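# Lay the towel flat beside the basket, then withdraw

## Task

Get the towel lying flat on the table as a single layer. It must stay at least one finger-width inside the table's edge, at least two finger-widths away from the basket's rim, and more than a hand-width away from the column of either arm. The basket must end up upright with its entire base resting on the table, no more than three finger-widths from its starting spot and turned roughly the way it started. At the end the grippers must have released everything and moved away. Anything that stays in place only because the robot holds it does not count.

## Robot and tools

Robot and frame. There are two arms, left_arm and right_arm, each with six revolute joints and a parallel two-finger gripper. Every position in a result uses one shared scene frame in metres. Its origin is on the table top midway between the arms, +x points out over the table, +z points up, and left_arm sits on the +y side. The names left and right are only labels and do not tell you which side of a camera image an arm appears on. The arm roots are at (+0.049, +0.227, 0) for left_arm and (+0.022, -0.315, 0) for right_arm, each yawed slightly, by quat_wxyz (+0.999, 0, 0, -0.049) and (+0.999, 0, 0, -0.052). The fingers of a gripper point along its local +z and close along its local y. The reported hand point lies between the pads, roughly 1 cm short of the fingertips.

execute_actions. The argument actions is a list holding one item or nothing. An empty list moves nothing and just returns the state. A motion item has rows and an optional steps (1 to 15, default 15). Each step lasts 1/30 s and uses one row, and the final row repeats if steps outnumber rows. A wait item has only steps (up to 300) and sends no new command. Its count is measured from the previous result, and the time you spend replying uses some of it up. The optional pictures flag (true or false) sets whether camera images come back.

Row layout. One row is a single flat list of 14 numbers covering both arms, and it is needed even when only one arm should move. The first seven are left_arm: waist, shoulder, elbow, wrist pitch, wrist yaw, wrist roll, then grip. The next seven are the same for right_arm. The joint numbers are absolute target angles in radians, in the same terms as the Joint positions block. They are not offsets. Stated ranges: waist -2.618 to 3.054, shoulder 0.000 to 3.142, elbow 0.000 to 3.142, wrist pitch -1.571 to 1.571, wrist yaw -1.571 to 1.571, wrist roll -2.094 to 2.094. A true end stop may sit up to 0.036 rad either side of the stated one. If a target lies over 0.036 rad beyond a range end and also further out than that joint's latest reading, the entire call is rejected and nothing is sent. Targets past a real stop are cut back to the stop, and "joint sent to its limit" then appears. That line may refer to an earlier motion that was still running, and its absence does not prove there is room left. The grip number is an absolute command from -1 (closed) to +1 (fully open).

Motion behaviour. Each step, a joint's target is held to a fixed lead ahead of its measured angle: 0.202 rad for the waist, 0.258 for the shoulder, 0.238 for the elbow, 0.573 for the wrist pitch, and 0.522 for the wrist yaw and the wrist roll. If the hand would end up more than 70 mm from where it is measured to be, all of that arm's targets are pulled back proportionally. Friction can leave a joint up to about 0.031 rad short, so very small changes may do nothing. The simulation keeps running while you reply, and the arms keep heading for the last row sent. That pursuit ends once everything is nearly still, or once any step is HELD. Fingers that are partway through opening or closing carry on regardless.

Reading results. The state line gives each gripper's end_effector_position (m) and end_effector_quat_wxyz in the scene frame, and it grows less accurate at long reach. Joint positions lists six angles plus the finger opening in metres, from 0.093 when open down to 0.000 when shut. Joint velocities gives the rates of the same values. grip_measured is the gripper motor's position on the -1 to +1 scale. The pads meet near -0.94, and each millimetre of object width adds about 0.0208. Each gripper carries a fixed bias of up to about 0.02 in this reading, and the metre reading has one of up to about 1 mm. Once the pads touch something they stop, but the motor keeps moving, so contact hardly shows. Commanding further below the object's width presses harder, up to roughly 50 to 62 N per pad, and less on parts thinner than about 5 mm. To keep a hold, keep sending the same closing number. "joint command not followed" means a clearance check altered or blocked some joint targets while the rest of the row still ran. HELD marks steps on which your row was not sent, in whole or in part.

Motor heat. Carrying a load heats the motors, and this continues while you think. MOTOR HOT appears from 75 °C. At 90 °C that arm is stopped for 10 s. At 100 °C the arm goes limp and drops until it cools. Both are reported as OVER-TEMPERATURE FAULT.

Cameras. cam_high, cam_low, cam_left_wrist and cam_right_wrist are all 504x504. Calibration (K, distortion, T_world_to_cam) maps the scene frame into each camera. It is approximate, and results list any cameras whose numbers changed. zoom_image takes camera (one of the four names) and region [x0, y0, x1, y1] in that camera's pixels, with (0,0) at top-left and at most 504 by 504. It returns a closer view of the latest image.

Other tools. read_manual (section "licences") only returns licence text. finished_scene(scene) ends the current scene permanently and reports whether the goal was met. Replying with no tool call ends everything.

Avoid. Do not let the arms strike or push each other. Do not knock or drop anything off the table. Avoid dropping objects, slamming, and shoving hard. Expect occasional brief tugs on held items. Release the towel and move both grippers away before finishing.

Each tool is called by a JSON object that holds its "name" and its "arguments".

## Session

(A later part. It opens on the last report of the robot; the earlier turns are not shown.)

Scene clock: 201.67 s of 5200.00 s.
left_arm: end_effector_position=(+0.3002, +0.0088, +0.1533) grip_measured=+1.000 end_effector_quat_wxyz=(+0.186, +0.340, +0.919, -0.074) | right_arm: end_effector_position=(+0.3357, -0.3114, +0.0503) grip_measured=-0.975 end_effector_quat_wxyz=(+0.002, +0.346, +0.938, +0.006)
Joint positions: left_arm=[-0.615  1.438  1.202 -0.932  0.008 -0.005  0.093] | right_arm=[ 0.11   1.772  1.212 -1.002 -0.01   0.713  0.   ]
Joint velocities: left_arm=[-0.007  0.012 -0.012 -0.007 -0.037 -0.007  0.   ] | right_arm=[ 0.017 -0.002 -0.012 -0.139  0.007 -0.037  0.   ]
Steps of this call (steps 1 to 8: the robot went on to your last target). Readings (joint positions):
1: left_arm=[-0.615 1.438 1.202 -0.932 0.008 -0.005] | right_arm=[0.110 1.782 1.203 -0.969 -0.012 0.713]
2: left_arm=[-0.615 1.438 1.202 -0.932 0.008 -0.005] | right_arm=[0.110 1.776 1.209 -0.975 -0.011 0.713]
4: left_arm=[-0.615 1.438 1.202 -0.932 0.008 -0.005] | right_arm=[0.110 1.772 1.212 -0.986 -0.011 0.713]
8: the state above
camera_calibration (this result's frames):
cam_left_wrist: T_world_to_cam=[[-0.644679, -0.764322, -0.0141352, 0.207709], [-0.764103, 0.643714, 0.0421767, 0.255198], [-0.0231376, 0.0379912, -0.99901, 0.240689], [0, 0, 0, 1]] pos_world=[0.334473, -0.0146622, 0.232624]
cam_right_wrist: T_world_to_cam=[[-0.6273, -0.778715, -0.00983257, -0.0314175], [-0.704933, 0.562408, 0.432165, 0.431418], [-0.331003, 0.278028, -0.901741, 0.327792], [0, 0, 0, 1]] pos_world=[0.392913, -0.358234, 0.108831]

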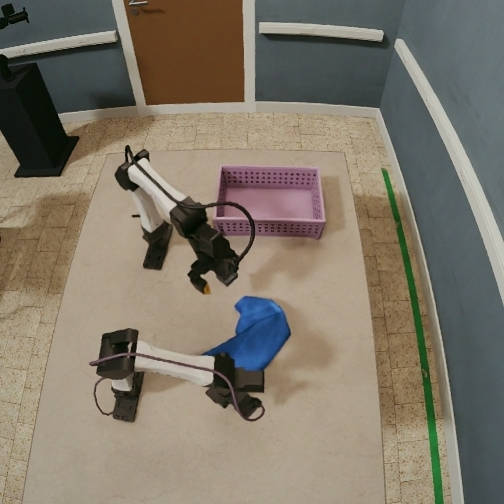

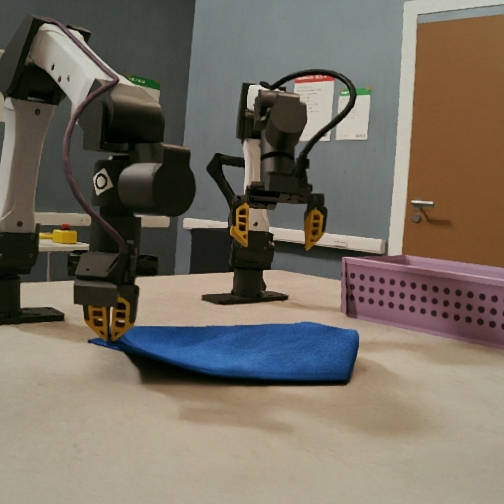

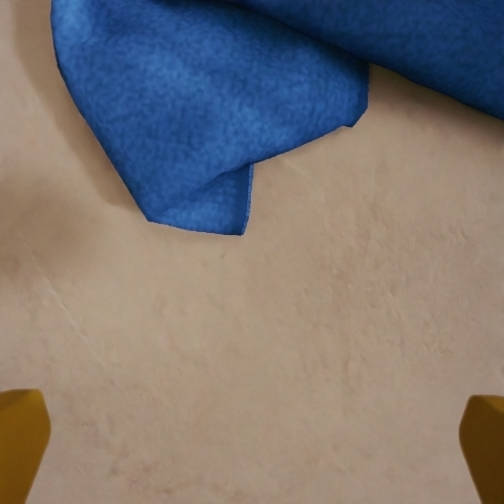

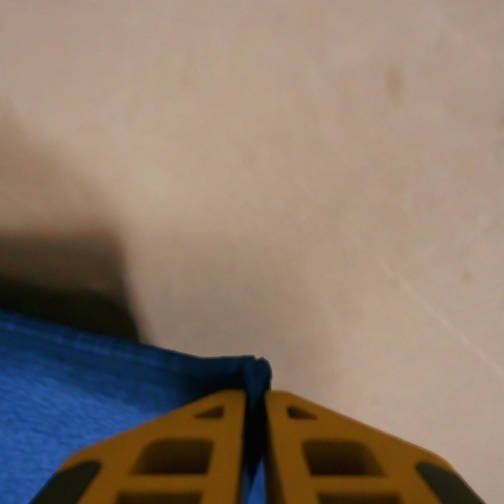

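{"name": "execute_actions", "arguments": {"actions": [{"rows": [[-0.65,1.44,1.24,-0.94,0,0,0.8, 0.10,1.79,1.245,-1.03,0,0.70,-1],[-0.68,1.455,1.245,-0.93,0,0,0.6, 0.092,1.805,1.262,-1.035,0,0.69,-1],[-0.72,1.475,1.25,-0.92,0,0,0.4, 0.082,1.825,1.285,-1.04,0,0.68,-1],[-0.76,1.50,1.26,-0.905,0,0,0.2, 0.07,1.847,1.315,-1.048,0,0.668,-1],[-0.80,1.525,1.27,-0.89,0,0,0.0, 0.057,1.871,1.348,-1.057,0,0.655,-1],[-0.84,1.55,1.28,-0.875,0,0,-0.21, 0.044,1.896,1.382,-1.066,0,0.642,-1],[-0.88,1.575,1.29,-0.86,0,0,-0.21, 0.031,1.921,1.416,-1.075,0,0.629,-1],[-0.92,1.60,1.30,-0.84,0,0,-0.21, 0.018,1.946,1.45,-1.085,0,0.616,-1],[-0.96,1.625,1.315,-0.82,0,0,-0.21, 0.005,1.971,1.484,-1.094,0,0.603,-1],[-1.0,1.65,1.33,-0.80,0,0,-0.21, -0.008,1.996,1.518,-1.103,0,0.59,-1],[-1.04,1.675,1.34,-0.78,0,0,-0.21, -0.021,2.02,1.55,-1.112,0,0.578,-1],[-1.07,1.70,1.35,-0.765,0,0,-0.21, -0.034,2.042,1.58,-1.12,0,0.566,-1],[-1.095,1.72,1.36,-0.75,0,0,-0.21, -0.046,2.061,1.607,-1.127,0,0.556,-1],[-1.115,1.735,1.367,-0.74,0,0,-0.21, -0.055,2.076,1.628,-1.133,0,0.549,-1],[-1.125,1.745,1.37,-0.735,0,0,-0.21, -0.06,2.085,1.641,-1.137,0,0.545,-1]], "steps": 15}], "pictures": false}}

{"name": "execute_actions", "arguments": {"actions": [{"steps": 15}]}}

Scene clock: 214.40 s of 5200.00 s.
left_arm: end_effector_position=(+0.1970, -0.1474, +0.1177) grip_measured=-0.209 end_effector_quat_wxyz=(+0.167, +0.549, +0.811, -0.114) | right_arm: end_effector_position=(+0.4084, -0.3685, +0.0484) grip_measured=-0.975 end_effector_quat_wxyz=(+0.005, +0.357, +0.934, +0.006)
Joint positions: left_arm=[-1.098  1.71   1.332 -0.787 -0.001 -0.004  0.035] | right_arm=[-0.038  2.051  1.583 -1.091 -0.01   0.588  0.   ]
Joint velocities: left_arm=[-0.672  0.52   0.139  0.418  0.037 -0.007 -0.001] | right_arm=[-0.31   0.447  0.549 -0.11   0.081 -0.212  0.   ]
Steps of this call (steps 1 to 30: the robot went on to your last target; steps 31 to 120: nothing new was sent; then 8.23 s passed at rest; steps 121 to 135: all 15 steps of this action). Readings (joint positions):
121: left_arm=[-0.618 1.438 1.202 -0.932 0.006 -0.005] | right_arm=[0.110 1.772 1.212 -1.012 -0.010 0.712]
122: left_arm=[-0.628 1.438 1.202 -0.932 0.003 -0.005] | right_arm=[0.109 1.775 1.215 -1.017 -0.010 0.709]
124: left_arm=[-0.679 1.448 1.214 -0.932 -0.003 -0.005] | right_arm=[0.102 1.796 1.244 -1.033 -0.010 0.699]
128: left_arm=[-0.843 1.528 1.264 -0.895 -0.004 -0.005] | right_arm=[0.056 1.888 1.367 -1.055 -0.010 0.664]
135: the state above

Scene clock: 214.90 s of 5200.00 s.
left_arm: end_effector_position=(+0.1868, -0.1619, +0.1123) grip_measured=-0.209 end_effector_quat_wxyz=(+0.170, +0.563, +0.800, -0.123) | right_arm: end_effector_position=(+0.4053, -0.3770, +0.0460) grip_measured=-0.975 end_effector_quat_wxyz=(-0.010, +0.350, +0.937, +0.001)
Joint positions: left_arm=[-1.132  1.737  1.336 -0.747  0.004 -0.004  0.035] | right_arm=[-0.059  2.074  1.608 -1.123 -0.007  0.552  0.   ]
Joint velocities: left_arm=[-0.012 -0.017 -0.007  0.007  0.051  0.037 -0.   ] | right_arm=[ 0.007 -0.012  0.002 -0.022  0.022 -0.051  0.   ]
Steps of this call (steps 1 to 15: the robot went on to your last target). Readings (joint positions):
1: left_arm=[-1.117 1.724 1.336 -0.775 0.002 -0.004] | right_arm=[-0.047 2.063 1.598 -1.093 -0.009 0.580]
2: left_arm=[-1.129 1.733 1.336 -0.768 0.004 -0.004] | right_arm=[-0.054 2.070 1.605 -1.094 -0.008 0.574]
4: left_arm=[-1.134 1.737 1.336 -0.761 0.004 -0.004] | right_arm=[-0.059 2.074 1.608 -1.102 -0.007 0.566]
8: left_arm=[-1.132 1.737 1.336 -0.752 0.004 -0.004] | right_arm=[-0.059 2.074 1.608 -1.117 -0.007 0.557]
15: the state above
camera_calibration (this result's frames):
cam_left_wrist: T_world_to_cam=[[-0.938165, -0.345746, -0.0175127, 0.12651], [-0.34608, 0.93794, 0.0223023, 0.251833], [0.00871493, 0.026984, -0.999598, 0.195942], [0, 0, 0, 1]] pos_world=[0.204134, -0.197751, 0.192462]
cam_right_wrist: T_world_to_cam=[[-0.633245, -0.773924, 0.00648973, -0.0354424], [-0.689774, 0.568155, 0.448789, 0.514484], [-0.351016, 0.279717, -0.893614, 0.373606], [0, 0, 0, 1]] pos_world=[0.463576, -0.42424, 0.103195]

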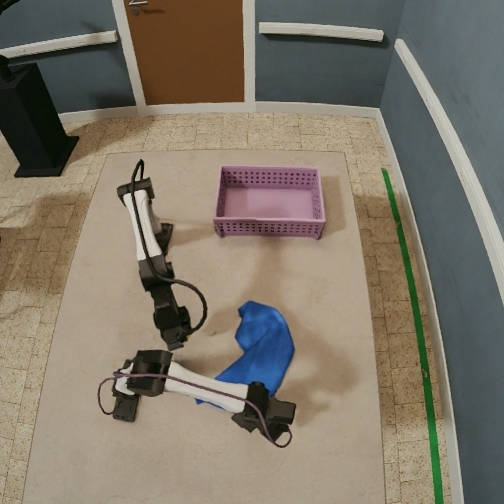

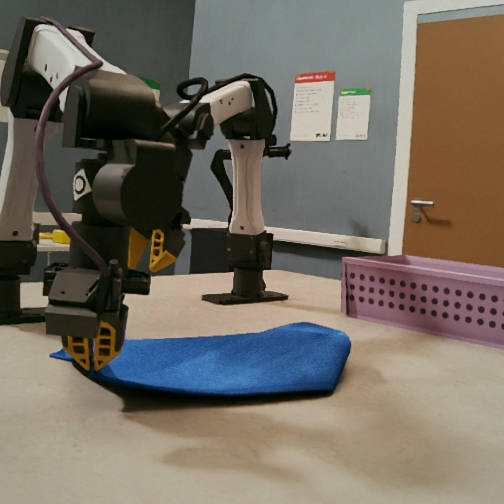

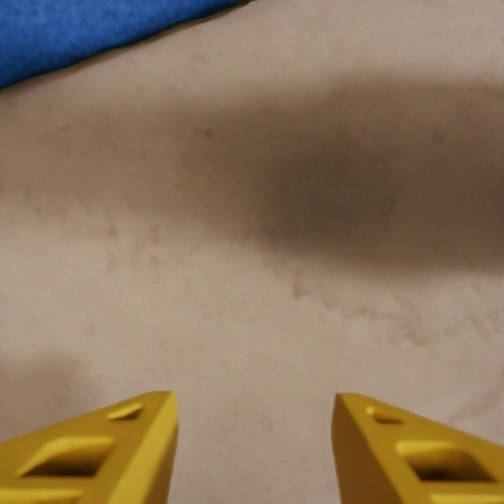

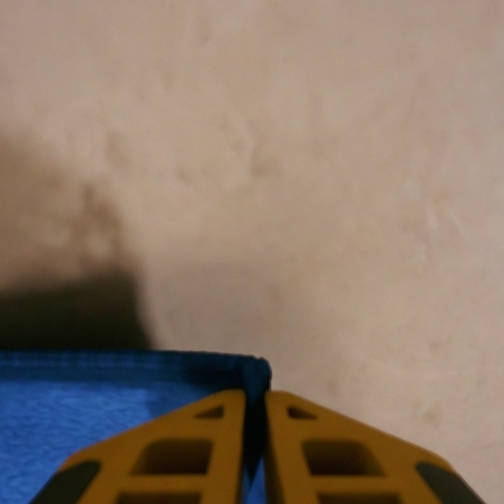

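{"name": "execute_actions", "arguments": {"actions": [{"rows": [[-1.11,1.70,1.33,-0.76,0,0,-0.21, -0.05,2.05,1.63,-1.14,0,0.57,-1],[-1.09,1.65,1.31,-0.77,0,0,-0.21, -0.04,2.025,1.635,-1.155,0,0.595,-1],[-1.07,1.59,1.28,-0.785,0,0,-0.21, -0.025,1.995,1.64,-1.17,0,0.625,-1],[-1.045,1.52,1.245,-0.80,0,0,-0.21, -0.008,1.963,1.643,-1.187,0,0.66,-1],[-1.02,1.45,1.21,-0.815,0,0,-0.21, 0.012,1.93,1.646,-1.205,0,0.70,-1],[-0.995,1.38,1.17,-0.83,0,0,-0.21, 0.033,1.897,1.65,-1.223,0,0.74,-1],[-0.97,1.31,1.13,-0.845,0,0,-0.21, 0.055,1.864,1.653,-1.241,0,0.78,-1],[-0.945,1.24,1.09,-0.86,0,0,-0.21, 0.077,1.831,1.657,-1.259,0,0.82,-1],[-0.92,1.17,1.05,-0.875,0,0,-0.21, 0.099,1.798,1.66,-1.277,0,0.86,-1],[-0.90,1.10,1.01,-0.89,0,0,-0.21, 0.121,1.765,1.663,-1.295,0,0.90,-1],[-0.88,1.03,0.975,-0.905,0,0,-0.21, 0.143,1.733,1.667,-1.313,0,0.94,-1],[-0.86,0.96,0.94,-0.918,0,0,-0.21, 0.165,1.703,1.67,-1.33,0,0.98,-1],[-0.845,0.895,0.905,-0.93,0,0,-0.21, 0.187,1.677,1.673,-1.345,0,1.015,-1],[-0.83,0.84,0.875,-0.94,0,0,-0.21, 0.207,1.655,1.676,-1.357,0,1.045,-1],[-0.82,0.79,0.85,-0.95,0,0,-0.21, 0.225,1.64,1.68,-1.367,0,1.075,-1]], "steps": 15}], "pictures": false}}

{"name": "execute_actions", "arguments": {"actions": [{"rows": [[-0.815,0.76,0.835,-0.955,0,0,-0.21, 0.25,1.635,1.69,-1.375,0,1.12,-1],[-0.812,0.745,0.825,-0.96,0,0,-0.21, 0.285,1.632,1.703,-1.382,0,1.18,-1],[-0.81,0.74,0.82,-0.96,0,0,-0.21, 0.325,1.629,1.718,-1.39,0,1.245,-1],[-0.81,0.74,0.82,-0.96,0,0,-0.21, 0.37,1.626,1.734,-1.397,0,1.315,-1],[-0.81,0.74,0.82,-0.96,0,0,-0.21, 0.415,1.623,1.75,-1.405,0,1.385,-1],[-0.81,0.74,0.82,-0.96,0,0,-0.21, 0.46,1.62,1.766,-1.412,0,1.455,-1],[-0.81,0.74,0.82,-0.96,0,0,-0.21, 0.505,1.617,1.782,-1.42,0,1.525,-1],[-0.81,0.74,0.82,-0.96,0,0,-0.21, 0.55,1.614,1.798,-1.427,0,1.595,-1],[-0.81,0.74,0.82,-0.96,0,0,-0.21, 0.595,1.611,1.814,-1.435,0,1.665,-1],[-0.81,0.74,0.82,-0.96,0,0,-0.21, 0.64,1.608,1.83,-1.442,0,1.735,-1],[-0.81,0.74,0.82,-0.96,0,0,-0.21, 0.685,1.605,1.846,-1.45,0,1.805,-1],[-0.81,0.74,0.82,-0.96,0,0,-0.21, 0.725,1.602,1.861,-1.456,0,1.87,-1],[-0.81,0.74,0.82,-0.96,0,0,-0.21, 0.76,1.6,1.874,-1.461,0,1.925,-1],[-0.81,0.74,0.82,-0.96,0,0,-0.21, 0.785,1.598,1.884,-1.465,0,1.97,-1],[-0.81,0.74,0.82,-0.96,0,0,-0.21, 0.80,1.597,1.89,-1.467,0,2.0,-1]], "steps": 15}], "pictures": false}}

{"name": "execute_actions", "arguments": {"actions": [{"steps": 20}]}}

Scene clock: 258.40 s of 5200.00 s.
left_arm: end_effector_position=(+0.2021, +0.0168, +0.2184) grip_measured=-0.209 end_effector_quat_wxyz=(+0.335, +0.419, +0.826, -0.171) | right_arm: end_effector_position=(+0.3772, -0.2825, +0.1933) grip_measured=-0.975 end_effector_quat_wxyz=(+0.109, +0.404, +0.906, +0.062)
Joint positions: left_arm=[-0.846  0.873  0.941 -0.868 -0.001 -0.004  0.035] | right_arm=[ 0.194  1.685  1.653 -1.288 -0.003  0.929  0.   ]
Joint velocities: left_arm=[ 0.344 -1.595 -0.94  -0.505 -0.037 -0.051  0.001] | right_arm=[ 0.549 -0.784  0.149 -0.432 -0.022  1.062  0.   ]
Steps of this call (steps 1 to 15: the robot went on to your last target; steps 16 to 110: nothing new was sent; then 39.33 s passed at rest; steps 111 to 125: all 15 steps of this action). Readings (joint positions):
111: left_arm=[-1.131 1.736 1.336 -0.746 0.004 -0.004] | right_arm=[-0.059 2.074 1.608 -1.125 -0.007 0.553]
112: left_arm=[-1.127 1.728 1.334 -0.747 0.005 -0.004] | right_arm=[-0.058 2.072 1.608 -1.126 -0.007 0.559]
114: left_arm=[-1.101 1.669 1.303 -0.751 0.006 -0.004] | right_arm=[-0.050 2.055 1.608 -1.139 -0.005 0.586]
118: left_arm=[-0.991 1.389 1.177 -0.785 0.005 -0.004] | right_arm=[0.018 1.940 1.610 -1.184 -0.002 0.688]
125: the state above

Scene clock: 258.90 s of 5200.00 s.
left_arm: end_effector_position=(+0.1863, +0.0486, +0.1952) grip_measured=-0.209 end_effector_quat_wxyz=(+0.317, +0.412, +0.840, -0.157) | right_arm: end_effector_position=(+0.2961, -0.1009, +0.2595) grip_measured=-0.975 end_effector_quat_wxyz=(+0.060, +0.519, +0.836, +0.166)
Joint positions: left_arm=[-0.819  0.747  0.847 -0.946 -0.001 -0.004  0.035] | right_arm=[ 0.765  1.635  1.845 -1.427 -0.002  1.772  0.   ]
Joint velocities: left_arm=[ 0.002 -0.027 -0.022 -0.051  0.022  0.022 -0.   ] | right_arm=[ 0.813 -0.056  0.247 -0.139 -0.066  1.516  0.   ]
Steps of this call (steps 1 to 15: all 15 steps of this action). Readings (joint positions):
1: left_arm=[-0.835 0.823 0.912 -0.885 -0.001 -0.004] | right_arm=[0.213 1.662 1.660 -1.304 -0.003 0.965]
2: left_arm=[-0.827 0.786 0.889 -0.902 -0.001 -0.004] | right_arm=[0.234 1.647 1.669 -1.319 -0.002 1.005]
4: left_arm=[-0.821 0.750 0.861 -0.929 -0.001 -0.004] | right_arm=[0.290 1.636 1.692 -1.346 0.001 1.101]
8: left_arm=[-0.819 0.747 0.847 -0.945 -0.001 -0.004] | right_arm=[0.464 1.636 1.740 -1.380 0.003 1.333]
15: the state above

Scene clock: 259.57 s of 5200.00 s.
left_arm: end_effector_position=(+0.1863, +0.0486, +0.1952) grip_measured=-0.209 end_effector_quat_wxyz=(+0.317, +0.412, +0.840, -0.157) | right_arm: end_effector_position=(+0.2807, -0.0948, +0.2664) grip_measured=-0.975 end_effector_quat_wxyz=(+0.036, +0.592, +0.787, +0.171)
Joint positions: left_arm=[-0.819  0.747  0.847 -0.946 -0.001 -0.004  0.035] | right_arm=[ 0.805  1.619  1.861 -1.46  -0.007  1.992  0.   ]
Joint velocities: left_arm=[ 0.007 -0.007  0.007  0.007 -0.051  0.037 -0.   ] | right_arm=[-0.002 -0.012 -0.012  0.022 -0.007  0.051  0.   ]
Steps of this call (steps 1 to 20: the robot went on to your last target). Readings (joint positions):
1: left_arm=[-0.819 0.747 0.847 -0.946 -0.001 -0.004] | right_arm=[0.788 1.632 1.852 -1.431 -0.005 1.817]
2: left_arm=[-0.819 0.747 0.847 -0.946 -0.001 -0.004] | right_arm=[0.801 1.628 1.856 -1.435 -0.007 1.852]
4: left_arm=[-0.819 0.747 0.847 -0.946 -0.001 -0.004] | right_arm=[0.805 1.622 1.860 -1.443 -0.008 1.904]
8: left_arm=[-0.819 0.747 0.847 -0.946 -0.001 -0.004] | right_arm=[0.805 1.619 1.861 -1.454 -0.007 1.958]
20: the state above
camera_calibration (this result's frames):
cam_left_wrist: T_world_to_cam=[[-0.781154, -0.6241, -0.0172634, 0.184538], [-0.596457, 0.754155, -0.274751, 0.166], [0.184492, -0.204326, -0.96136, 0.244165], [0, 0, 0, 1]] pos_world=[0.198118, 0.0398697, 0.283525]
cam_right_wrist: T_world_to_cam=[[-0.910854, -0.268404, -0.313535, 0.313789], [-0.402344, 0.746774, 0.529573, 0.0840858], [0.0920006, 0.608513, -0.788193, 0.326648], [0, 0, 0, 1]] pos_world=[0.289596, -0.17734, 0.311316]

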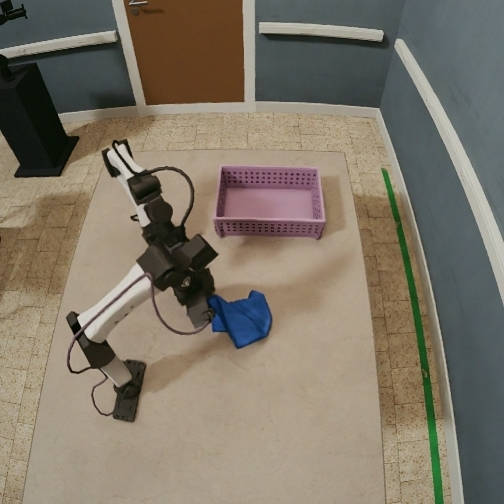

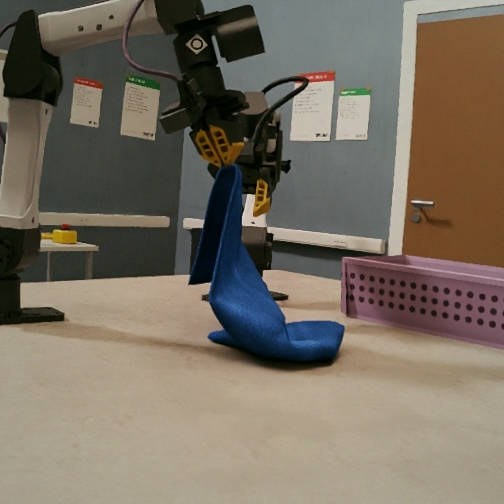

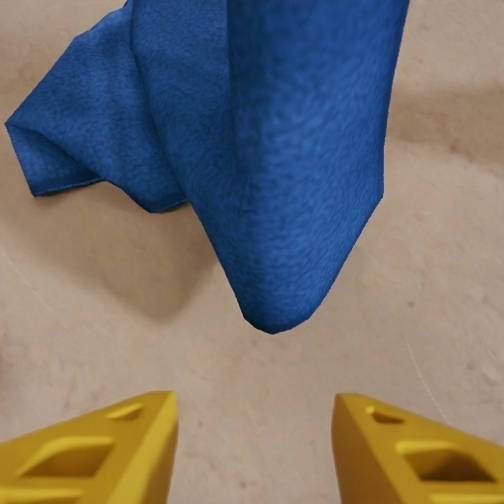

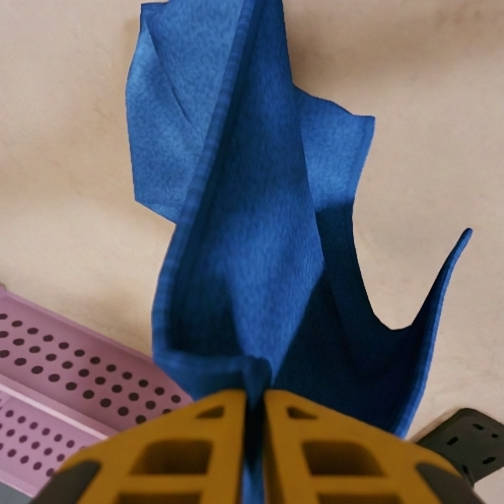

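{"name": "execute_actions", "arguments": {"actions": [{"rows": [[-0.81,0.74,0.82,-0.96,0,0,-0.21, 0.80,1.63,1.83,-1.44,0,1.99,-1],[-0.81,0.74,0.82,-0.96,0,0,-0.21, 0.80,1.638,1.80,-1.42,0,1.98,-1],[-0.81,0.74,0.82,-0.96,0,0,-0.21, 0.80,1.644,1.765,-1.40,0,1.97,-1],[-0.81,0.74,0.82,-0.96,0,0,-0.21, 0.80,1.65,1.73,-1.378,0,1.96,-1],[-0.81,0.74,0.82,-0.96,0,0,-0.21, 0.797,1.655,1.695,-1.356,0,1.95,-1],[-0.81,0.74,0.82,-0.96,0,0,-0.21, 0.794,1.66,1.66,-1.334,0,1.94,-1],[-0.81,0.74,0.82,-0.96,0,0,-0.21, 0.79,1.665,1.63,-1.314,0,1.92,-1],[-0.81,0.74,0.82,-0.96,0,0,-0.21, 0.785,1.67,1.605,-1.30,0,1.90,-1],[-0.81,0.74,0.82,-0.96,0,0,-0.21, 0.78,1.67,1.59,-1.292,0,1.89,-1]], "steps": 15}]}}

Scene clock: 291.53 s of 5200.00 s.
left_arm: end_effector_position=(+0.1863, +0.0486, +0.1952) grip_measured=-0.209 end_effector_quat_wxyz=(+0.317, +0.412, +0.840, -0.157) | right_arm: end_effector_position=(+0.2823, -0.1008, +0.1789) grip_measured=-0.975 end_effector_quat_wxyz=(+0.020, +0.572, +0.816, +0.083)
Joint positions: left_arm=[-0.819  0.747  0.847 -0.946 -0.001 -0.004  0.035] | right_arm=[ 0.789  1.675  1.601 -1.326 -0.006  1.908  0.   ]
Joint velocities: left_arm=[-0.012 -0.022 -0.007 -0.037 -0.007  0.037  0.   ] | right_arm=[ 0.002  0.017  0.012  0.227  0.007 -0.168  0.   ]
Steps of this call (steps 1 to 15: the robot went on to your last target; steps 16 to 230: nothing new was sent; then 23.80 s passed at rest; steps 231 to 245: all 15 steps of this action). Readings (joint positions):
231: left_arm=[-0.819 0.747 0.847 -0.946 -0.001 -0.004] | right_arm=[0.805 1.619 1.861 -1.460 -0.007 1.995]
232: left_arm=[-0.819 0.747 0.847 -0.946 -0.001 -0.004] | right_arm=[0.805 1.619 1.854 -1.454 -0.006 1.994]
234: left_arm=[-0.819 0.747 0.847 -0.946 -0.001 -0.004] | right_arm=[0.805 1.619 1.814 -1.433 -0.006 1.986]
238: left_arm=[-0.819 0.747 0.847 -0.946 -0.001 -0.004] | right_arm=[0.804 1.634 1.677 -1.377 -0.006 1.954]
245: the state above
camera_calibration (this result's frames):
cam_left_wrist: T_world_to_cam=[[-0.781154, -0.6241, -0.0172634, 0.184538], [-0.596457, 0.754155, -0.274751, 0.166], [0.184492, -0.204326, -0.96136, 0.244165], [0, 0, 0, 1]] pos_world=[0.198118, 0.0398697, 0.283525]
cam_right_wrist: T_world_to_cam=[[-0.919962, -0.359077, -0.157272, 0.251651], [-0.389123, 0.787891, 0.477296, 0.145299], [-0.0474728, 0.500292, -0.864555, 0.303316], [0, 0, 0, 1]] pos_world=[0.302448, -0.175864, 0.232461]

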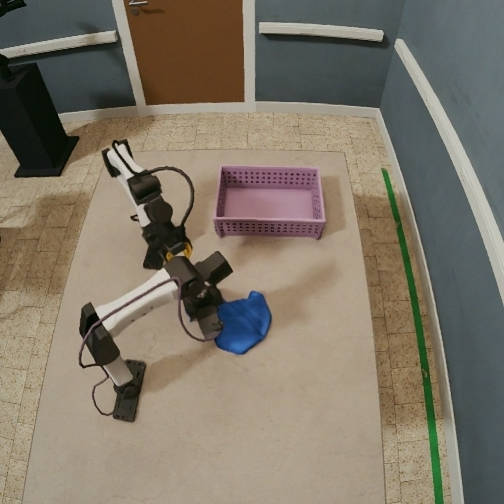

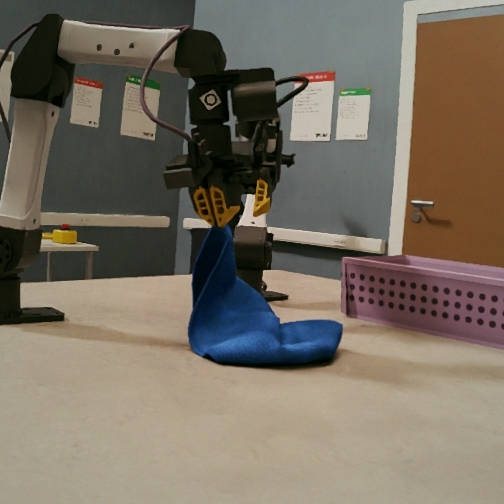

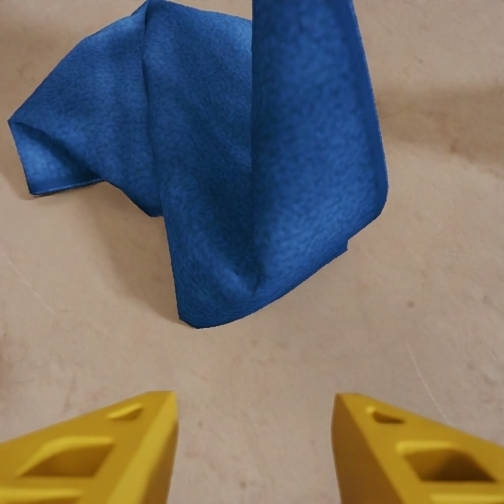

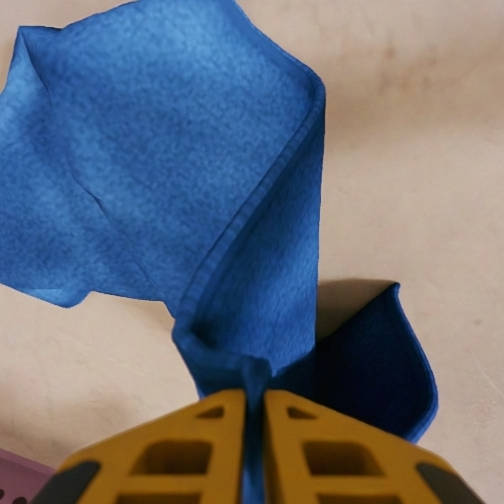

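{"name": "execute_actions", "arguments": {"actions": [{"rows": [[-0.81,0.74,0.82,-0.96,0,0,-0.21, 0.77,1.685,1.625,-1.31,0,1.86,-1],[-0.81,0.74,0.82,-0.96,0,0,-0.21, 0.755,1.697,1.642,-1.32,0,1.81,-1],[-0.81,0.74,0.82,-0.96,0,0,-0.21, 0.738,1.71,1.658,-1.33,0,1.75,-1],[-0.81,0.74,0.82,-0.96,0,0,-0.21, 0.72,1.722,1.673,-1.34,0,1.69,-1],[-0.81,0.74,0.82,-0.96,0,0,-0.21, 0.70,1.735,1.687,-1.345,0,1.63,-1],[-0.81,0.74,0.82,-0.96,0,0,-0.21, 0.682,1.748,1.70,-1.345,0,1.57,-1],[-0.81,0.74,0.82,-0.96,0,0,-0.21, 0.665,1.762,1.708,-1.34,0,1.51,-1],[-0.81,0.74,0.82,-0.96,0,0,-0.21, 0.65,1.78,1.711,-1.33,0,1.46,-1],[-0.81,0.74,0.82,-0.96,0,0,-0.21, 0.636,1.80,1.712,-1.318,0,1.41,-1],[-0.81,0.74,0.82,-0.96,0,0,-0.21, 0.622,1.822,1.713,-1.305,0,1.36,-1],[-0.81,0.74,0.82,-0.96,0,0,-0.21, 0.608,1.844,1.714,-1.292,0,1.32,-1],[-0.81,0.74,0.82,-0.96,0,0,-0.21, 0.594,1.866,1.715,-1.279,0,1.28,-1],[-0.81,0.74,0.82,-0.96,0,0,-0.21, 0.582,1.886,1.716,-1.267,0,1.24,-1],[-0.81,0.74,0.82,-0.96,0,0,-0.21, 0.572,1.902,1.717,-1.258,0,1.21,-1],[-0.81,0.74,0.82,-0.96,0,0,-0.21, 0.565,1.913,1.717,-1.253,0,1.19,-1]], "steps": 15}], "pictures": false}}

{"name": "execute_actions", "arguments": {"actions": [{"steps": 10}]}}

Scene clock: 310.53 s of 5200.00 s.
left_arm: end_effector_position=(+0.1863, +0.0486, +0.1952) grip_measured=-0.209 end_effector_quat_wxyz=(+0.317, +0.412, +0.840, -0.157) | right_arm: end_effector_position=(+0.3508, -0.1405, +0.1396) grip_measured=-0.975 end_effector_quat_wxyz=(+0.026, +0.418, +0.907, +0.040)
Joint positions: left_arm=[-0.819  0.747  0.847 -0.946 -0.001 -0.004  0.035] | right_arm=[ 0.588  1.87   1.69  -1.296 -0.007  1.348  0.   ]
Joint velocities: left_arm=[-0.002 -0.002 -0.012  0.037 -0.051  0.007  0.   ] | right_arm=[-0.276  0.652 -0.012  0.227 -0.066 -1.062  0.   ]
Steps of this call (steps 1 to 30: the robot went on to your last target; steps 31 to 120: nothing new was sent; then 14.50 s passed at rest; steps 121 to 135: all 15 steps of this action). Readings (joint positions):
121: left_arm=[-0.819 0.747 0.847 -0.946 -0.001 -0.004] | right_arm=[0.788 1.675 1.601 -1.309 -0.006 1.891]
122: left_arm=[-0.819 0.747 0.847 -0.946 -0.001 -0.004] | right_arm=[0.784 1.675 1.601 -1.309 -0.006 1.878]
124: left_arm=[-0.819 0.747 0.847 -0.946 -0.001 -0.004] | right_arm=[0.765 1.685 1.618 -1.321 -0.007 1.825]
128: left_arm=[-0.819 0.747 0.847 -0.946 -0.001 -0.004] | right_arm=[0.690 1.731 1.673 -1.328 -0.007 1.657]
135: the state above

Scene clock: 310.87 s of 5200.00 s.
left_arm: end_effector_position=(+0.1863, +0.0486, +0.1952) grip_measured=-0.209 end_effector_quat_wxyz=(+0.317, +0.412, +0.840, -0.157) | right_arm: end_effector_position=(+0.3602, -0.1439, +0.1222) grip_measured=-0.975 end_effector_quat_wxyz=(+0.021, +0.364, +0.931, +0.028)
Joint positions: left_arm=[-0.819  0.747  0.847 -0.946 -0.001 -0.004  0.035] | right_arm=[ 0.569  1.92   1.69  -1.271 -0.007  1.212  0.   ]
Joint velocities: left_arm=[-0.017 -0.002  0.002 -0.037 -0.051 -0.022  0.001] | right_arm=[ 0.002  0.007 -0.002  0.037 -0.007 -0.125  0.   ]
Steps of this call (steps 1 to 10: the robot went on to your last target). Readings (joint positions):
1: left_arm=[-0.819 0.747 0.847 -0.946 -0.001 -0.004] | right_arm=[0.580 1.890 1.690 -1.289 -0.007 1.317]
2: left_arm=[-0.819 0.747 0.847 -0.946 -0.001 -0.004] | right_arm=[0.573 1.906 1.690 -1.284 -0.007 1.293]
4: left_arm=[-0.819 0.747 0.847 -0.946 -0.001 -0.004] | right_arm=[0.569 1.920 1.690 -1.277 -0.007 1.258]
8: left_arm=[-0.819 0.747 0.847 -0.946 -0.001 -0.004] | right_arm=[0.569 1.920 1.690 -1.272 -0.007 1.221]
10: the state above
camera_calibration (this result's frames):
cam_left_wrist: T_world_to_cam=[[-0.781154, -0.6241, -0.0172634, 0.184538], [-0.596457, 0.754155, -0.274751, 0.166], [0.184492, -0.204326, -0.96136, 0.244165], [0, 0, 0, 1]] pos_world=[0.198118, 0.0398697, 0.283525]
cam_right_wrist: T_world_to_cam=[[-0.655518, -0.752519, -0.0633266, 0.135566], [-0.703794, 0.578359, 0.412523, 0.327777], [-0.273806, 0.314985, -0.908743, 0.339766], [0, 0, 0, 1]] pos_world=[0.412584, -0.194578, 0.18213]

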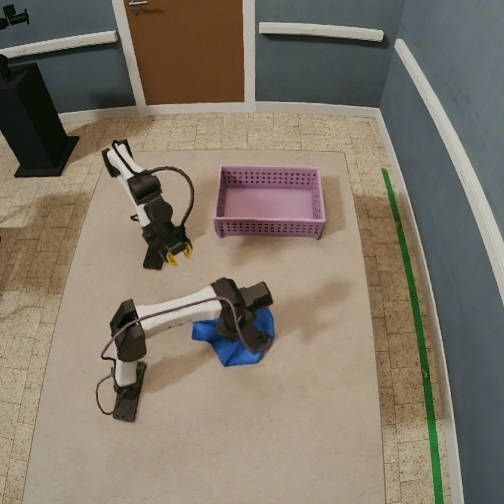

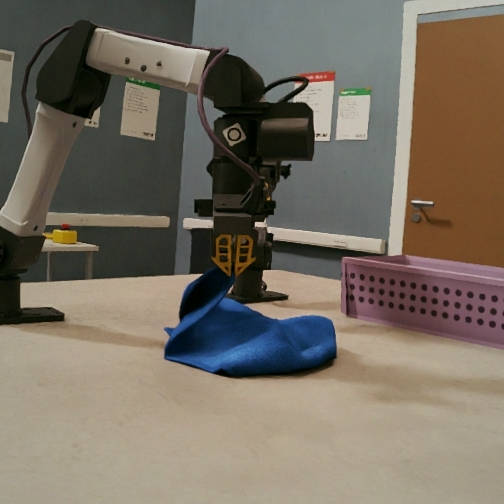

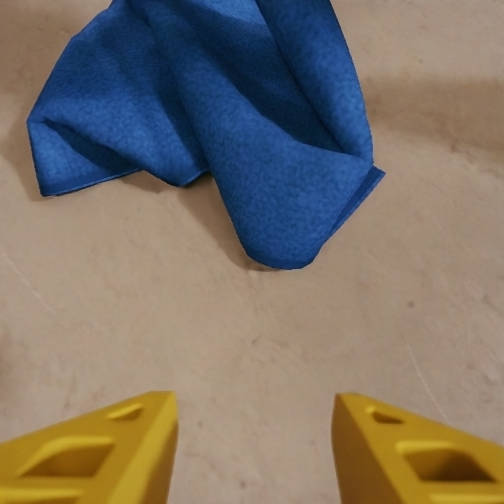

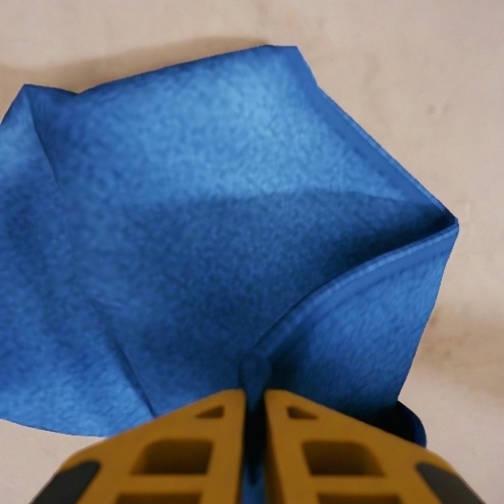

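{"name": "execute_actions", "arguments": {"actions": [{"rows": [[-0.81,0.74,0.82,-0.96,0,0,-0.21, 0.56,1.93,1.725,-1.255,0,1.23,-1],[-0.81,0.74,0.82,-0.96,0,0,-0.21, 0.553,1.942,1.737,-1.252,0,1.27,-1],[-0.81,0.74,0.82,-0.96,0,0,-0.21, 0.545,1.957,1.75,-1.248,0,1.32,-1],[-0.81,0.74,0.82,-0.96,0,0,-0.21, 0.536,1.975,1.764,-1.243,0,1.37,-1],[-0.81,0.74,0.82,-0.96,0,0,-0.21, 0.527,1.994,1.778,-1.237,0,1.42,-1],[-0.81,0.74,0.82,-0.96,0,0,-0.21, 0.518,2.014,1.792,-1.231,0,1.47,-1],[-0.81,0.74,0.82,-0.96,0,0,-0.21, 0.509,2.034,1.806,-1.225,0,1.52,-1],[-0.81,0.74,0.82,-0.96,0,0,-0.21, 0.50,2.054,1.82,-1.219,0,1.56,-1],[-0.81,0.74,0.82,-0.96,0,0,-0.21, 0.491,2.074,1.833,-1.213,0,1.60,-1],[-0.81,0.74,0.82,-0.96,0,0,-0.21, 0.482,2.094,1.846,-1.207,0,1.63,-1],[-0.81,0.74,0.82,-0.96,0,0,-0.21, 0.473,2.113,1.858,-1.2,0,1.65,-1],[-0.81,0.74,0.82,-0.96,0,0,-0.21, 0.465,2.131,1.869,-1.194,0,1.67,-1],[-0.81,0.74,0.82,-0.96,0,0,-0.21, 0.458,2.147,1.878,-1.188,0,1.67,-1],[-0.81,0.74,0.82,-0.96,0,0,-0.21, 0.453,2.16,1.885,-1.183,0,1.67,-1],[-0.81,0.74,0.82,-0.96,0,0,-0.21, 0.45,2.17,1.89,-1.18,0,1.67,-1]], "steps": 15}], "pictures": false}}

{"name": "execute_actions", "arguments": {"actions": [{"steps": 12}]}}

Scene clock: 332.07 s of 5200.00 s.
left_arm: end_effector_position=(+0.1863, +0.0486, +0.1952) grip_measured=-0.209 end_effector_quat_wxyz=(+0.317, +0.412, +0.840, -0.157) | right_arm: end_effector_position=(+0.4229, -0.1626, +0.0807) grip_measured=-0.975 end_effector_quat_wxyz=(+0.015, +0.580, +0.814, +0.028)
Joint positions: left_arm=[-0.819  0.747  0.847 -0.946 -0.001 -0.004  0.035] | right_arm=[ 0.464  2.139  1.846 -1.215 -0.007  1.6    0.   ]
Joint velocities: left_arm=[-0.002  0.002 -0.017  0.007 -0.022 -0.007 -0.   ] | right_arm=[-0.193  0.457  0.154  0.168  0.022  0.505  0.   ]
Steps of this call (steps 1 to 30: the robot went on to your last target; steps 31 to 120: nothing new was sent; then 16.70 s passed at rest; steps 121 to 135: all 15 steps of this action). Readings (joint positions):
121: left_arm=[-0.819 0.747 0.847 -0.946 -0.001 -0.004] | right_arm=[0.569 1.920 1.690 -1.270 -0.007 1.200]
122: left_arm=[-0.819 0.747 0.847 -0.946 -0.001 -0.004] | right_arm=[0.569 1.921 1.692 -1.270 -0.007 1.212]
124: left_arm=[-0.819 0.747 0.847 -0.946 -0.001 -0.004] | right_arm=[0.564 1.933 1.712 -1.270 -0.007 1.256]
128: left_arm=[-0.819 0.747 0.847 -0.946 -0.001 -0.004] | right_arm=[0.532 1.994 1.773 -1.257 -0.007 1.396]
135: the state above

Scene clock: 332.47 s of 5200.00 s.
left_arm: end_effector_position=(+0.1863, +0.0486, +0.1952) grip_measured=-0.209 end_effector_quat_wxyz=(+0.317, +0.412, +0.840, -0.157) | right_arm: end_effector_position=(+0.4284, -0.1658, +0.0695) grip_measured=-0.975 end_effector_quat_wxyz=(+0.011, +0.609, +0.793, +0.024)
Joint positions: left_arm=[-0.819  0.747  0.847 -0.946 -0.001 -0.004  0.035] | right_arm=[ 0.453  2.17   1.851 -1.198 -0.007  1.66   0.   ]
Joint velocities: left_arm=[-0.002  0.002  0.007 -0.066  0.007 -0.051 -0.   ] | right_arm=[-0.017 -0.022  0.012 -0.007 -0.037  0.007  0.   ]
Steps of this call (steps 1 to 12: the robot went on to your last target). Readings (joint positions):
1: left_arm=[-0.819 0.747 0.847 -0.946 -0.001 -0.004] | right_arm=[0.459 2.153 1.850 -1.209 -0.007 1.612]
2: left_arm=[-0.819 0.747 0.847 -0.946 -0.001 -0.004] | right_arm=[0.455 2.162 1.851 -1.205 -0.007 1.623]
4: left_arm=[-0.819 0.747 0.847 -0.946 -0.001 -0.004] | right_arm=[0.453 2.170 1.851 -1.202 -0.007 1.638]
8: left_arm=[-0.819 0.747 0.847 -0.946 -0.001 -0.004] | right_arm=[0.453 2.170 1.851 -1.199 -0.007 1.653]
12: the state above
camera_calibration (this result's frames):
cam_left_wrist: T_world_to_cam=[[-0.781154, -0.6241, -0.0172634, 0.184538], [-0.596457, 0.754155, -0.274751, 0.166], [0.184492, -0.204326, -0.96136, 0.244165], [0, 0, 0, 1]] pos_world=[0.198118, 0.0398697, 0.283525]
cam_right_wrist: T_world_to_cam=[[-0.957327, -0.284732, -0.0495347, 0.366302], [-0.276863, 0.85436, 0.439791, 0.271153], [-0.0829019, 0.434738, -0.896733, 0.254688], [0, 0, 0, 1]] pos_world=[0.446857, -0.238087, 0.127281]

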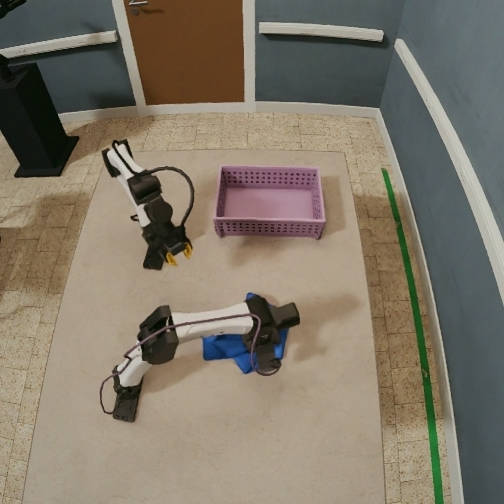

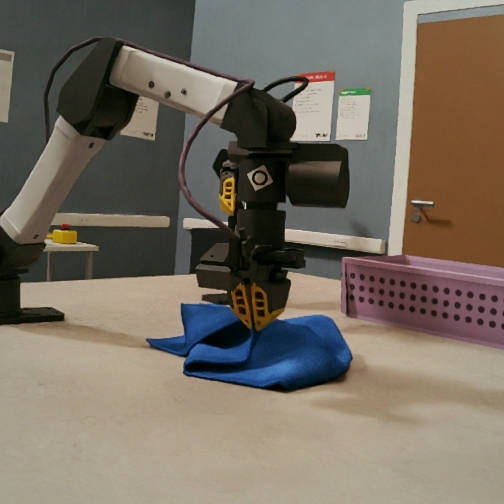

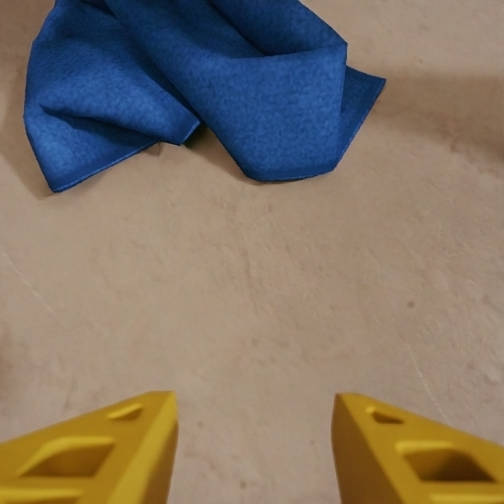

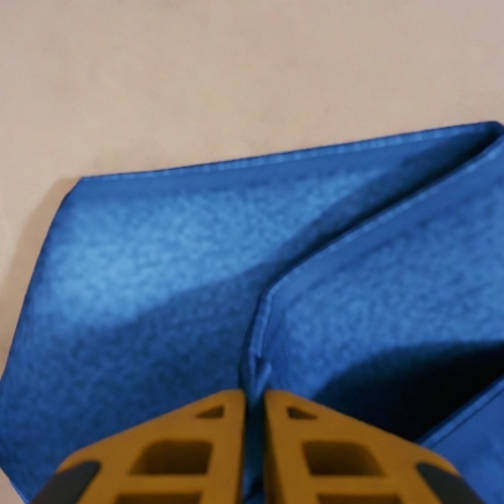

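{"name": "execute_actions", "arguments": {"actions": [{"rows": [[-0.81,0.74,0.82,-0.96,0,0,-0.21, 0.455,2.15,1.90,-1.21,0,1.68,-1],[-0.81,0.74,0.82,-0.96,0,0,-0.21, 0.46,2.13,1.93,-1.22,0,1.70,-1],[-0.81,0.74,0.82,-0.96,0,0,-0.21, 0.47,2.11,1.965,-1.232,0,1.72,-1],[-0.81,0.74,0.82,-0.96,0,0,-0.21, 0.49,2.09,2.0,-1.245,0,1.745,-1],[-0.81,0.74,0.82,-0.96,0,0,-0.21, 0.515,2.07,2.035,-1.258,0,1.77,-1],[-0.81,0.74,0.82,-0.96,0,0,-0.21, 0.545,2.05,2.07,-1.27,0,1.80,-1],[-0.81,0.74,0.82,-0.96,0,0,-0.21, 0.58,2.03,2.105,-1.282,0,1.83,-1],[-0.81,0.74,0.82,-0.96,0,0,-0.21, 0.62,2.012,2.138,-1.294,0,1.865,-1],[-0.81,0.74,0.82,-0.96,0,0,-0.21, 0.66,1.995,2.168,-1.305,0,1.90,-1],[-0.81,0.74,0.82,-0.96,0,0,-0.21, 0.70,1.98,2.195,-1.315,0,1.935,-1],[-0.81,0.74,0.82,-0.96,0,0,-0.21, 0.74,1.967,2.22,-1.323,0,1.97,-1],[-0.81,0.74,0.82,-0.96,0,0,-0.21, 0.778,1.957,2.24,-1.33,0,2.0,-1],[-0.81,0.74,0.82,-0.96,0,0,-0.21, 0.81,1.95,2.255,-1.334,0,2.025,-1],[-0.81,0.74,0.82,-0.96,0,0,-0.21, 0.837,1.946,2.263,-1.336,0,2.04,-1],[-0.81,0.74,0.82,-0.96,0,0,-0.21, 0.855,1.944,2.267,-1.337,0,2.05,-1]], "steps": 15}], "pictures": false}}

{"name": "execute_actions", "arguments": {"actions": [{"steps": 20}]}}

Scene clock: 364.83 s of 5200.00 s.
left_arm: end_effector_position=(+0.1863, +0.0486, +0.1952) grip_measured=-0.209 end_effector_quat_wxyz=(+0.317, +0.412, +0.840, -0.157) | right_arm: end_effector_position=(+0.4063, -0.0379, +0.2299) grip_measured=-0.975 end_effector_quat_wxyz=(+0.071, +0.575, +0.786, +0.214)
Joint positions: left_arm=[-0.819  0.747  0.847 -0.946 -0.001 -0.004  0.035] | right_arm=[ 0.729  2.02   2.172 -1.269  0.002  1.887  0.   ]
Joint velocities: left_arm=[ 0.002 -0.007  0.007 -0.022  0.022  0.022  0.   ] | right_arm=[ 1.111 -0.339  0.559 -0.095  0.007  0.681  0.   ]
Steps of this call (steps 1 to 30: the robot went on to your last target; steps 31 to 120: nothing new was sent; then 27.87 s passed at rest; steps 121 to 135: all 15 steps of this action). Readings (joint positions):
121: left_arm=[-0.819 0.747 0.847 -0.946 -0.001 -0.004] | right_arm=[0.453 2.170 1.854 -1.200 -0.007 1.666]
122: left_arm=[-0.819 0.747 0.847 -0.946 -0.001 -0.004] | right_arm=[0.453 2.170 1.863 -1.206 -0.007 1.671]
124: left_arm=[-0.819 0.747 0.847 -0.946 -0.001 -0.004] | right_arm=[0.456 2.168 1.904 -1.223 -0.006 1.690]
128: left_arm=[-0.819 0.747 0.847 -0.946 -0.001 -0.004] | right_arm=[0.504 2.120 2.008 -1.239 -0.001 1.745]
135: the state above

Scene clock: 365.50 s of 5200.00 s.
left_arm: end_effector_position=(+0.1863, +0.0486, +0.1952) grip_measured=-0.209 end_effector_quat_wxyz=(+0.317, +0.412, +0.840, -0.157) | right_arm: end_effector_position=(+0.3535, +0.0007, +0.2796) grip_measured=-0.975 end_effector_quat_wxyz=(+0.042, +0.577, +0.772, +0.262)
Joint positions: left_arm=[-0.819  0.747  0.847 -0.946 -0.001 -0.004  0.035] | right_arm=[ 0.862  1.949  2.247 -1.332 -0.007  2.044  0.   ]
Joint velocities: left_arm=[-0.002 -0.027 -0.002 -0.037  0.037  0.007  0.001] | right_arm=[-0.017 -0.007  0.007 -0.081 -0.007  0.037  0.   ]
Steps of this call (steps 1 to 20: the robot went on to your last target). Readings (joint positions):
1: left_arm=[-0.819 0.747 0.847 -0.946 -0.001 -0.004] | right_arm=[0.769 2.008 2.193 -1.276 0.002 1.913]
2: left_arm=[-0.819 0.747 0.847 -0.946 -0.001 -0.004] | right_arm=[0.808 1.996 2.211 -1.283 0.002 1.939]
4: left_arm=[-0.819 0.747 0.847 -0.946 -0.001 -0.004] | right_arm=[0.864 1.972 2.235 -1.293 -0.005 1.977]
8: left_arm=[-0.819 0.747 0.847 -0.946 -0.001 -0.004] | right_arm=[0.876 1.949 2.247 -1.312 -0.011 2.018]
20: the state above
camera_calibration (this result's frames):
cam_left_wrist: T_world_to_cam=[[-0.781154, -0.6241, -0.0172634, 0.184538], [-0.596457, 0.754155, -0.274751, 0.166], [0.184492, -0.204326, -0.96136, 0.244165], [0, 0, 0, 1]] pos_world=[0.198118, 0.0398697, 0.283525]
cam_right_wrist: T_world_to_cam=[[-0.861172, -0.224225, -0.456186, 0.432103], [-0.477341, 0.665214, 0.57414, 0.0491666], [0.174725, 0.712189, -0.679896, 0.212624], [0, 0, 0, 1]] pos_world=[0.358434, -0.0872466, 0.313453]

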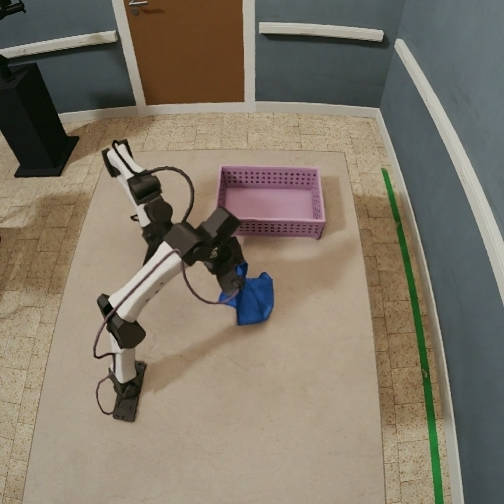

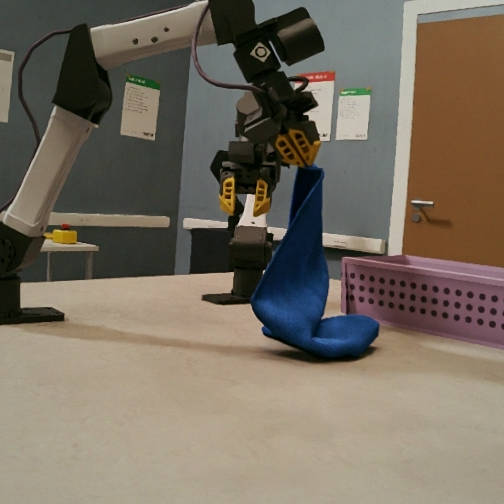

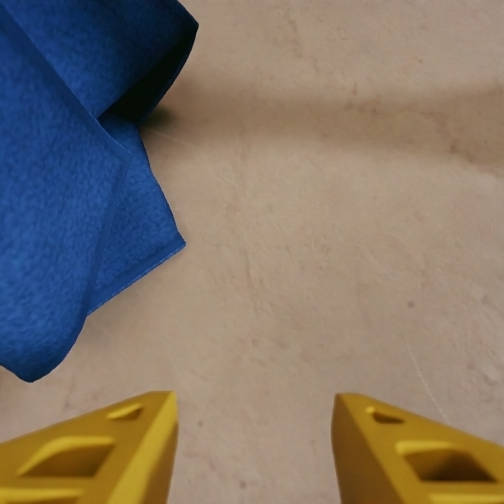

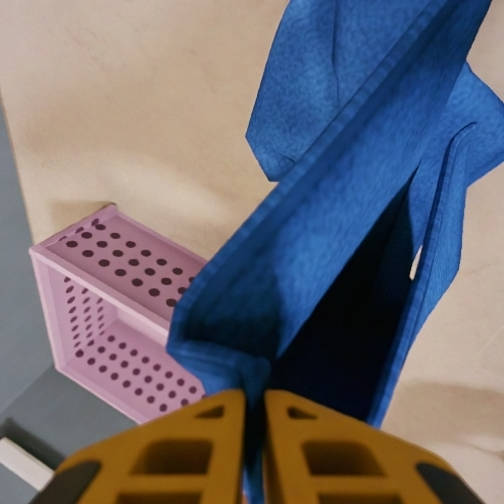

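{"name": "execute_actions", "arguments": {"actions": [{"rows": [[-0.81,0.74,0.82,-0.96,0,0,-0.21, 0.85,1.96,2.225,-1.325,0,2.0,-1],[-0.81,0.74,0.82,-0.96,0,0,-0.21, 0.835,1.966,2.21,-1.318,0,1.95,-1],[-0.81,0.74,0.82,-0.96,0,0,-0.21, 0.817,1.971,2.195,-1.31,0,1.89,-1],[-0.81,0.74,0.82,-0.96,0,0,-0.21, 0.797,1.976,2.18,-1.302,0,1.83,-1],[-0.81,0.74,0.82,-0.96,0,0,-0.21, 0.775,1.981,2.165,-1.295,0,1.76,-1],[-0.81,0.74,0.82,-0.96,0,0,-0.21, 0.752,1.986,2.15,-1.288,0,1.69,-1],[-0.81,0.74,0.82,-0.96,0,0,-0.21, 0.729,1.991,2.135,-1.281,0,1.62,-1],[-0.81,0.74,0.82,-0.96,0,0,-0.21, 0.706,1.996,2.12,-1.274,0,1.55,-1],[-0.81,0.74,0.82,-0.96,0,0,-0.21, 0.683,2.0,2.105,-1.267,0,1.48,-1],[-0.81,0.74,0.82,-0.96,0,0,-0.21, 0.66,2.004,2.09,-1.26,0,1.41,-1],[-0.81,0.74,0.82,-0.96,0,0,-0.21, 0.638,2.008,2.077,-1.253,0,1.35,-1],[-0.81,0.74,0.82,-0.96,0,0,-0.21, 0.618,2.012,2.065,-1.247,0,1.29,-1],[-0.81,0.74,0.82,-0.96,0,0,-0.21, 0.60,2.015,2.055,-1.242,0,1.25,-1],[-0.81,0.74,0.82,-0.96,0,0,-0.21, 0.588,2.017,2.048,-1.239,0,1.22,-1],[-0.81,0.74,0.82,-0.96,0,0,-0.21, 0.58,2.018,2.045,-1.237,0,1.2,-1]], "steps": 15}], "pictures": false}}

{"name": "execute_actions", "arguments": {"actions": [{"steps": 15}]}}

Scene clock: 396.03 s of 5200.00 s.
left_arm: end_effector_position=(+0.1863, +0.0486, +0.1952) grip_measured=-0.209 end_effector_quat_wxyz=(+0.317, +0.412, +0.840, -0.157) | right_arm: end_effector_position=(+0.4239, -0.0960, +0.2001) grip_measured=-0.975 end_effector_quat_wxyz=(+0.101, +0.425, +0.887, +0.146)
Joint positions: left_arm=[-0.819  0.747  0.847 -0.946 -0.001 -0.004  0.035] | right_arm=[ 0.6    2.011  2.072 -1.275 -0.007  1.391  0.   ]
Joint velocities: left_arm=[-0.007 -0.022  0.002  0.022 -0.022 -0.007 -0.   ] | right_arm=[-0.476  0.139 -0.247  0.081 -0.022 -1.194  0.   ]
Steps of this call (steps 1 to 15: the robot went on to your last target; steps 16 to 260: nothing new was sent; then 21.37 s passed at rest; steps 261 to 275: all 15 steps of this action). Readings (joint positions):
261: left_arm=[-0.819 0.747 0.847 -0.946 -0.001 -0.004] | right_arm=[0.862 1.949 2.247 -1.334 -0.007 2.039]
262: left_arm=[-0.819 0.747 0.847 -0.946 -0.001 -0.004] | right_arm=[0.860 1.949 2.244 -1.333 -0.007 2.024]
264: left_arm=[-0.819 0.747 0.847 -0.946 -0.001 -0.004] | right_arm=[0.847 1.949 2.229 -1.329 -0.008 1.969]
268: left_arm=[-0.819 0.747 0.847 -0.946 -0.001 -0.004] | right_arm=[0.766 1.961 2.171 -1.312 -0.008 1.782]
275: the state above

Scene clock: 396.53 s of 5200.00 s.
left_arm: end_effector_position=(+0.1863, +0.0486, +0.1952) grip_measured=-0.209 end_effector_quat_wxyz=(+0.317, +0.412, +0.840, -0.157) | right_arm: end_effector_position=(+0.4319, -0.1059, +0.1938) grip_measured=-0.975 end_effector_quat_wxyz=(+0.115, +0.357, +0.917, +0.132)
Joint positions: left_arm=[-0.819  0.747  0.847 -0.946 -0.001 -0.004  0.035] | right_arm=[ 0.574  2.019  2.06  -1.259 -0.004  1.213  0.   ]
Joint velocities: left_arm=[-0.012 -0.017 -0.012  0.022 -0.081  0.007  0.   ] | right_arm=[-0.007 -0.007 -0.017 -0.037  0.051 -0.11   0.   ]
Steps of this call (steps 1 to 15: the robot went on to your last target). Readings (joint positions):
1: left_arm=[-0.819 0.747 0.847 -0.946 -0.001 -0.004] | right_arm=[0.586 2.015 2.065 -1.272 -0.007 1.354]
2: left_arm=[-0.819 0.747 0.847 -0.946 -0.001 -0.004] | right_arm=[0.578 2.018 2.061 -1.271 -0.005 1.324]
4: left_arm=[-0.819 0.747 0.847 -0.946 -0.001 -0.004] | right_arm=[0.573 2.019 2.060 -1.269 -0.004 1.282]
8: left_arm=[-0.819 0.747 0.847 -0.946 -0.001 -0.004] | right_arm=[0.574 2.019 2.060 -1.261 -0.004 1.237]
15: the state above
camera_calibration (this result's frames):
cam_left_wrist: T_world_to_cam=[[-0.781154, -0.6241, -0.0172634, 0.184538], [-0.596457, 0.754155, -0.274751, 0.166], [0.184492, -0.204326, -0.96136, 0.244165], [0, 0, 0, 1]] pos_world=[0.198118, 0.0398697, 0.283525]
cam_right_wrist: T_world_to_cam=[[-0.604249, -0.730446, -0.318327, 0.245317], [-0.795604, 0.531268, 0.291148, 0.38486], [-0.0435511, 0.429188, -0.902165, 0.323828], [0, 0, 0, 1]] pos_world=[0.468532, -0.164256, 0.258185]

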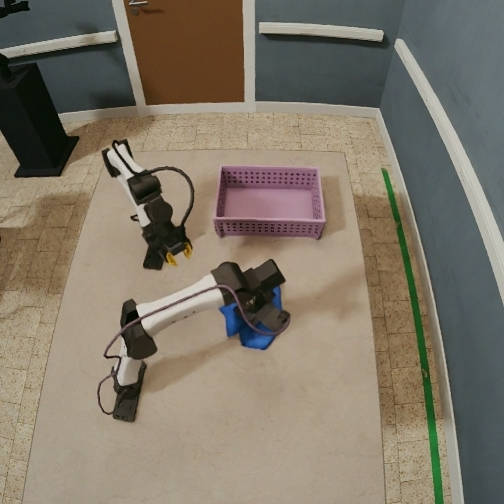

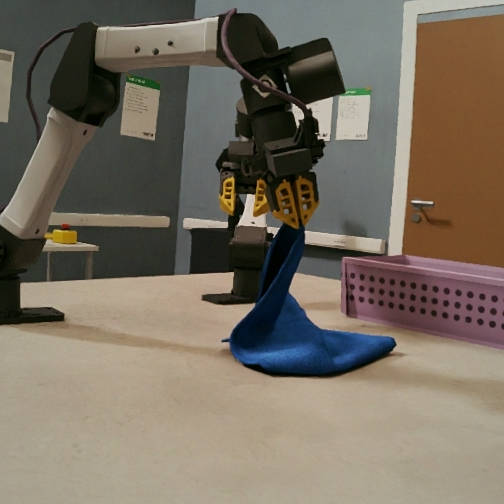

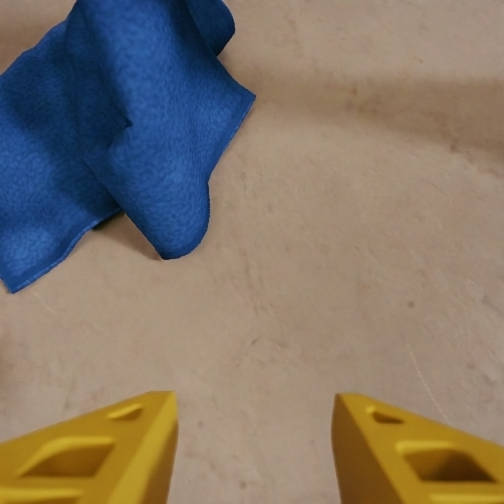

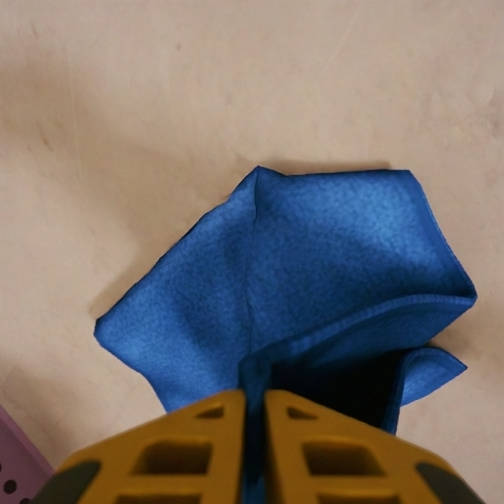

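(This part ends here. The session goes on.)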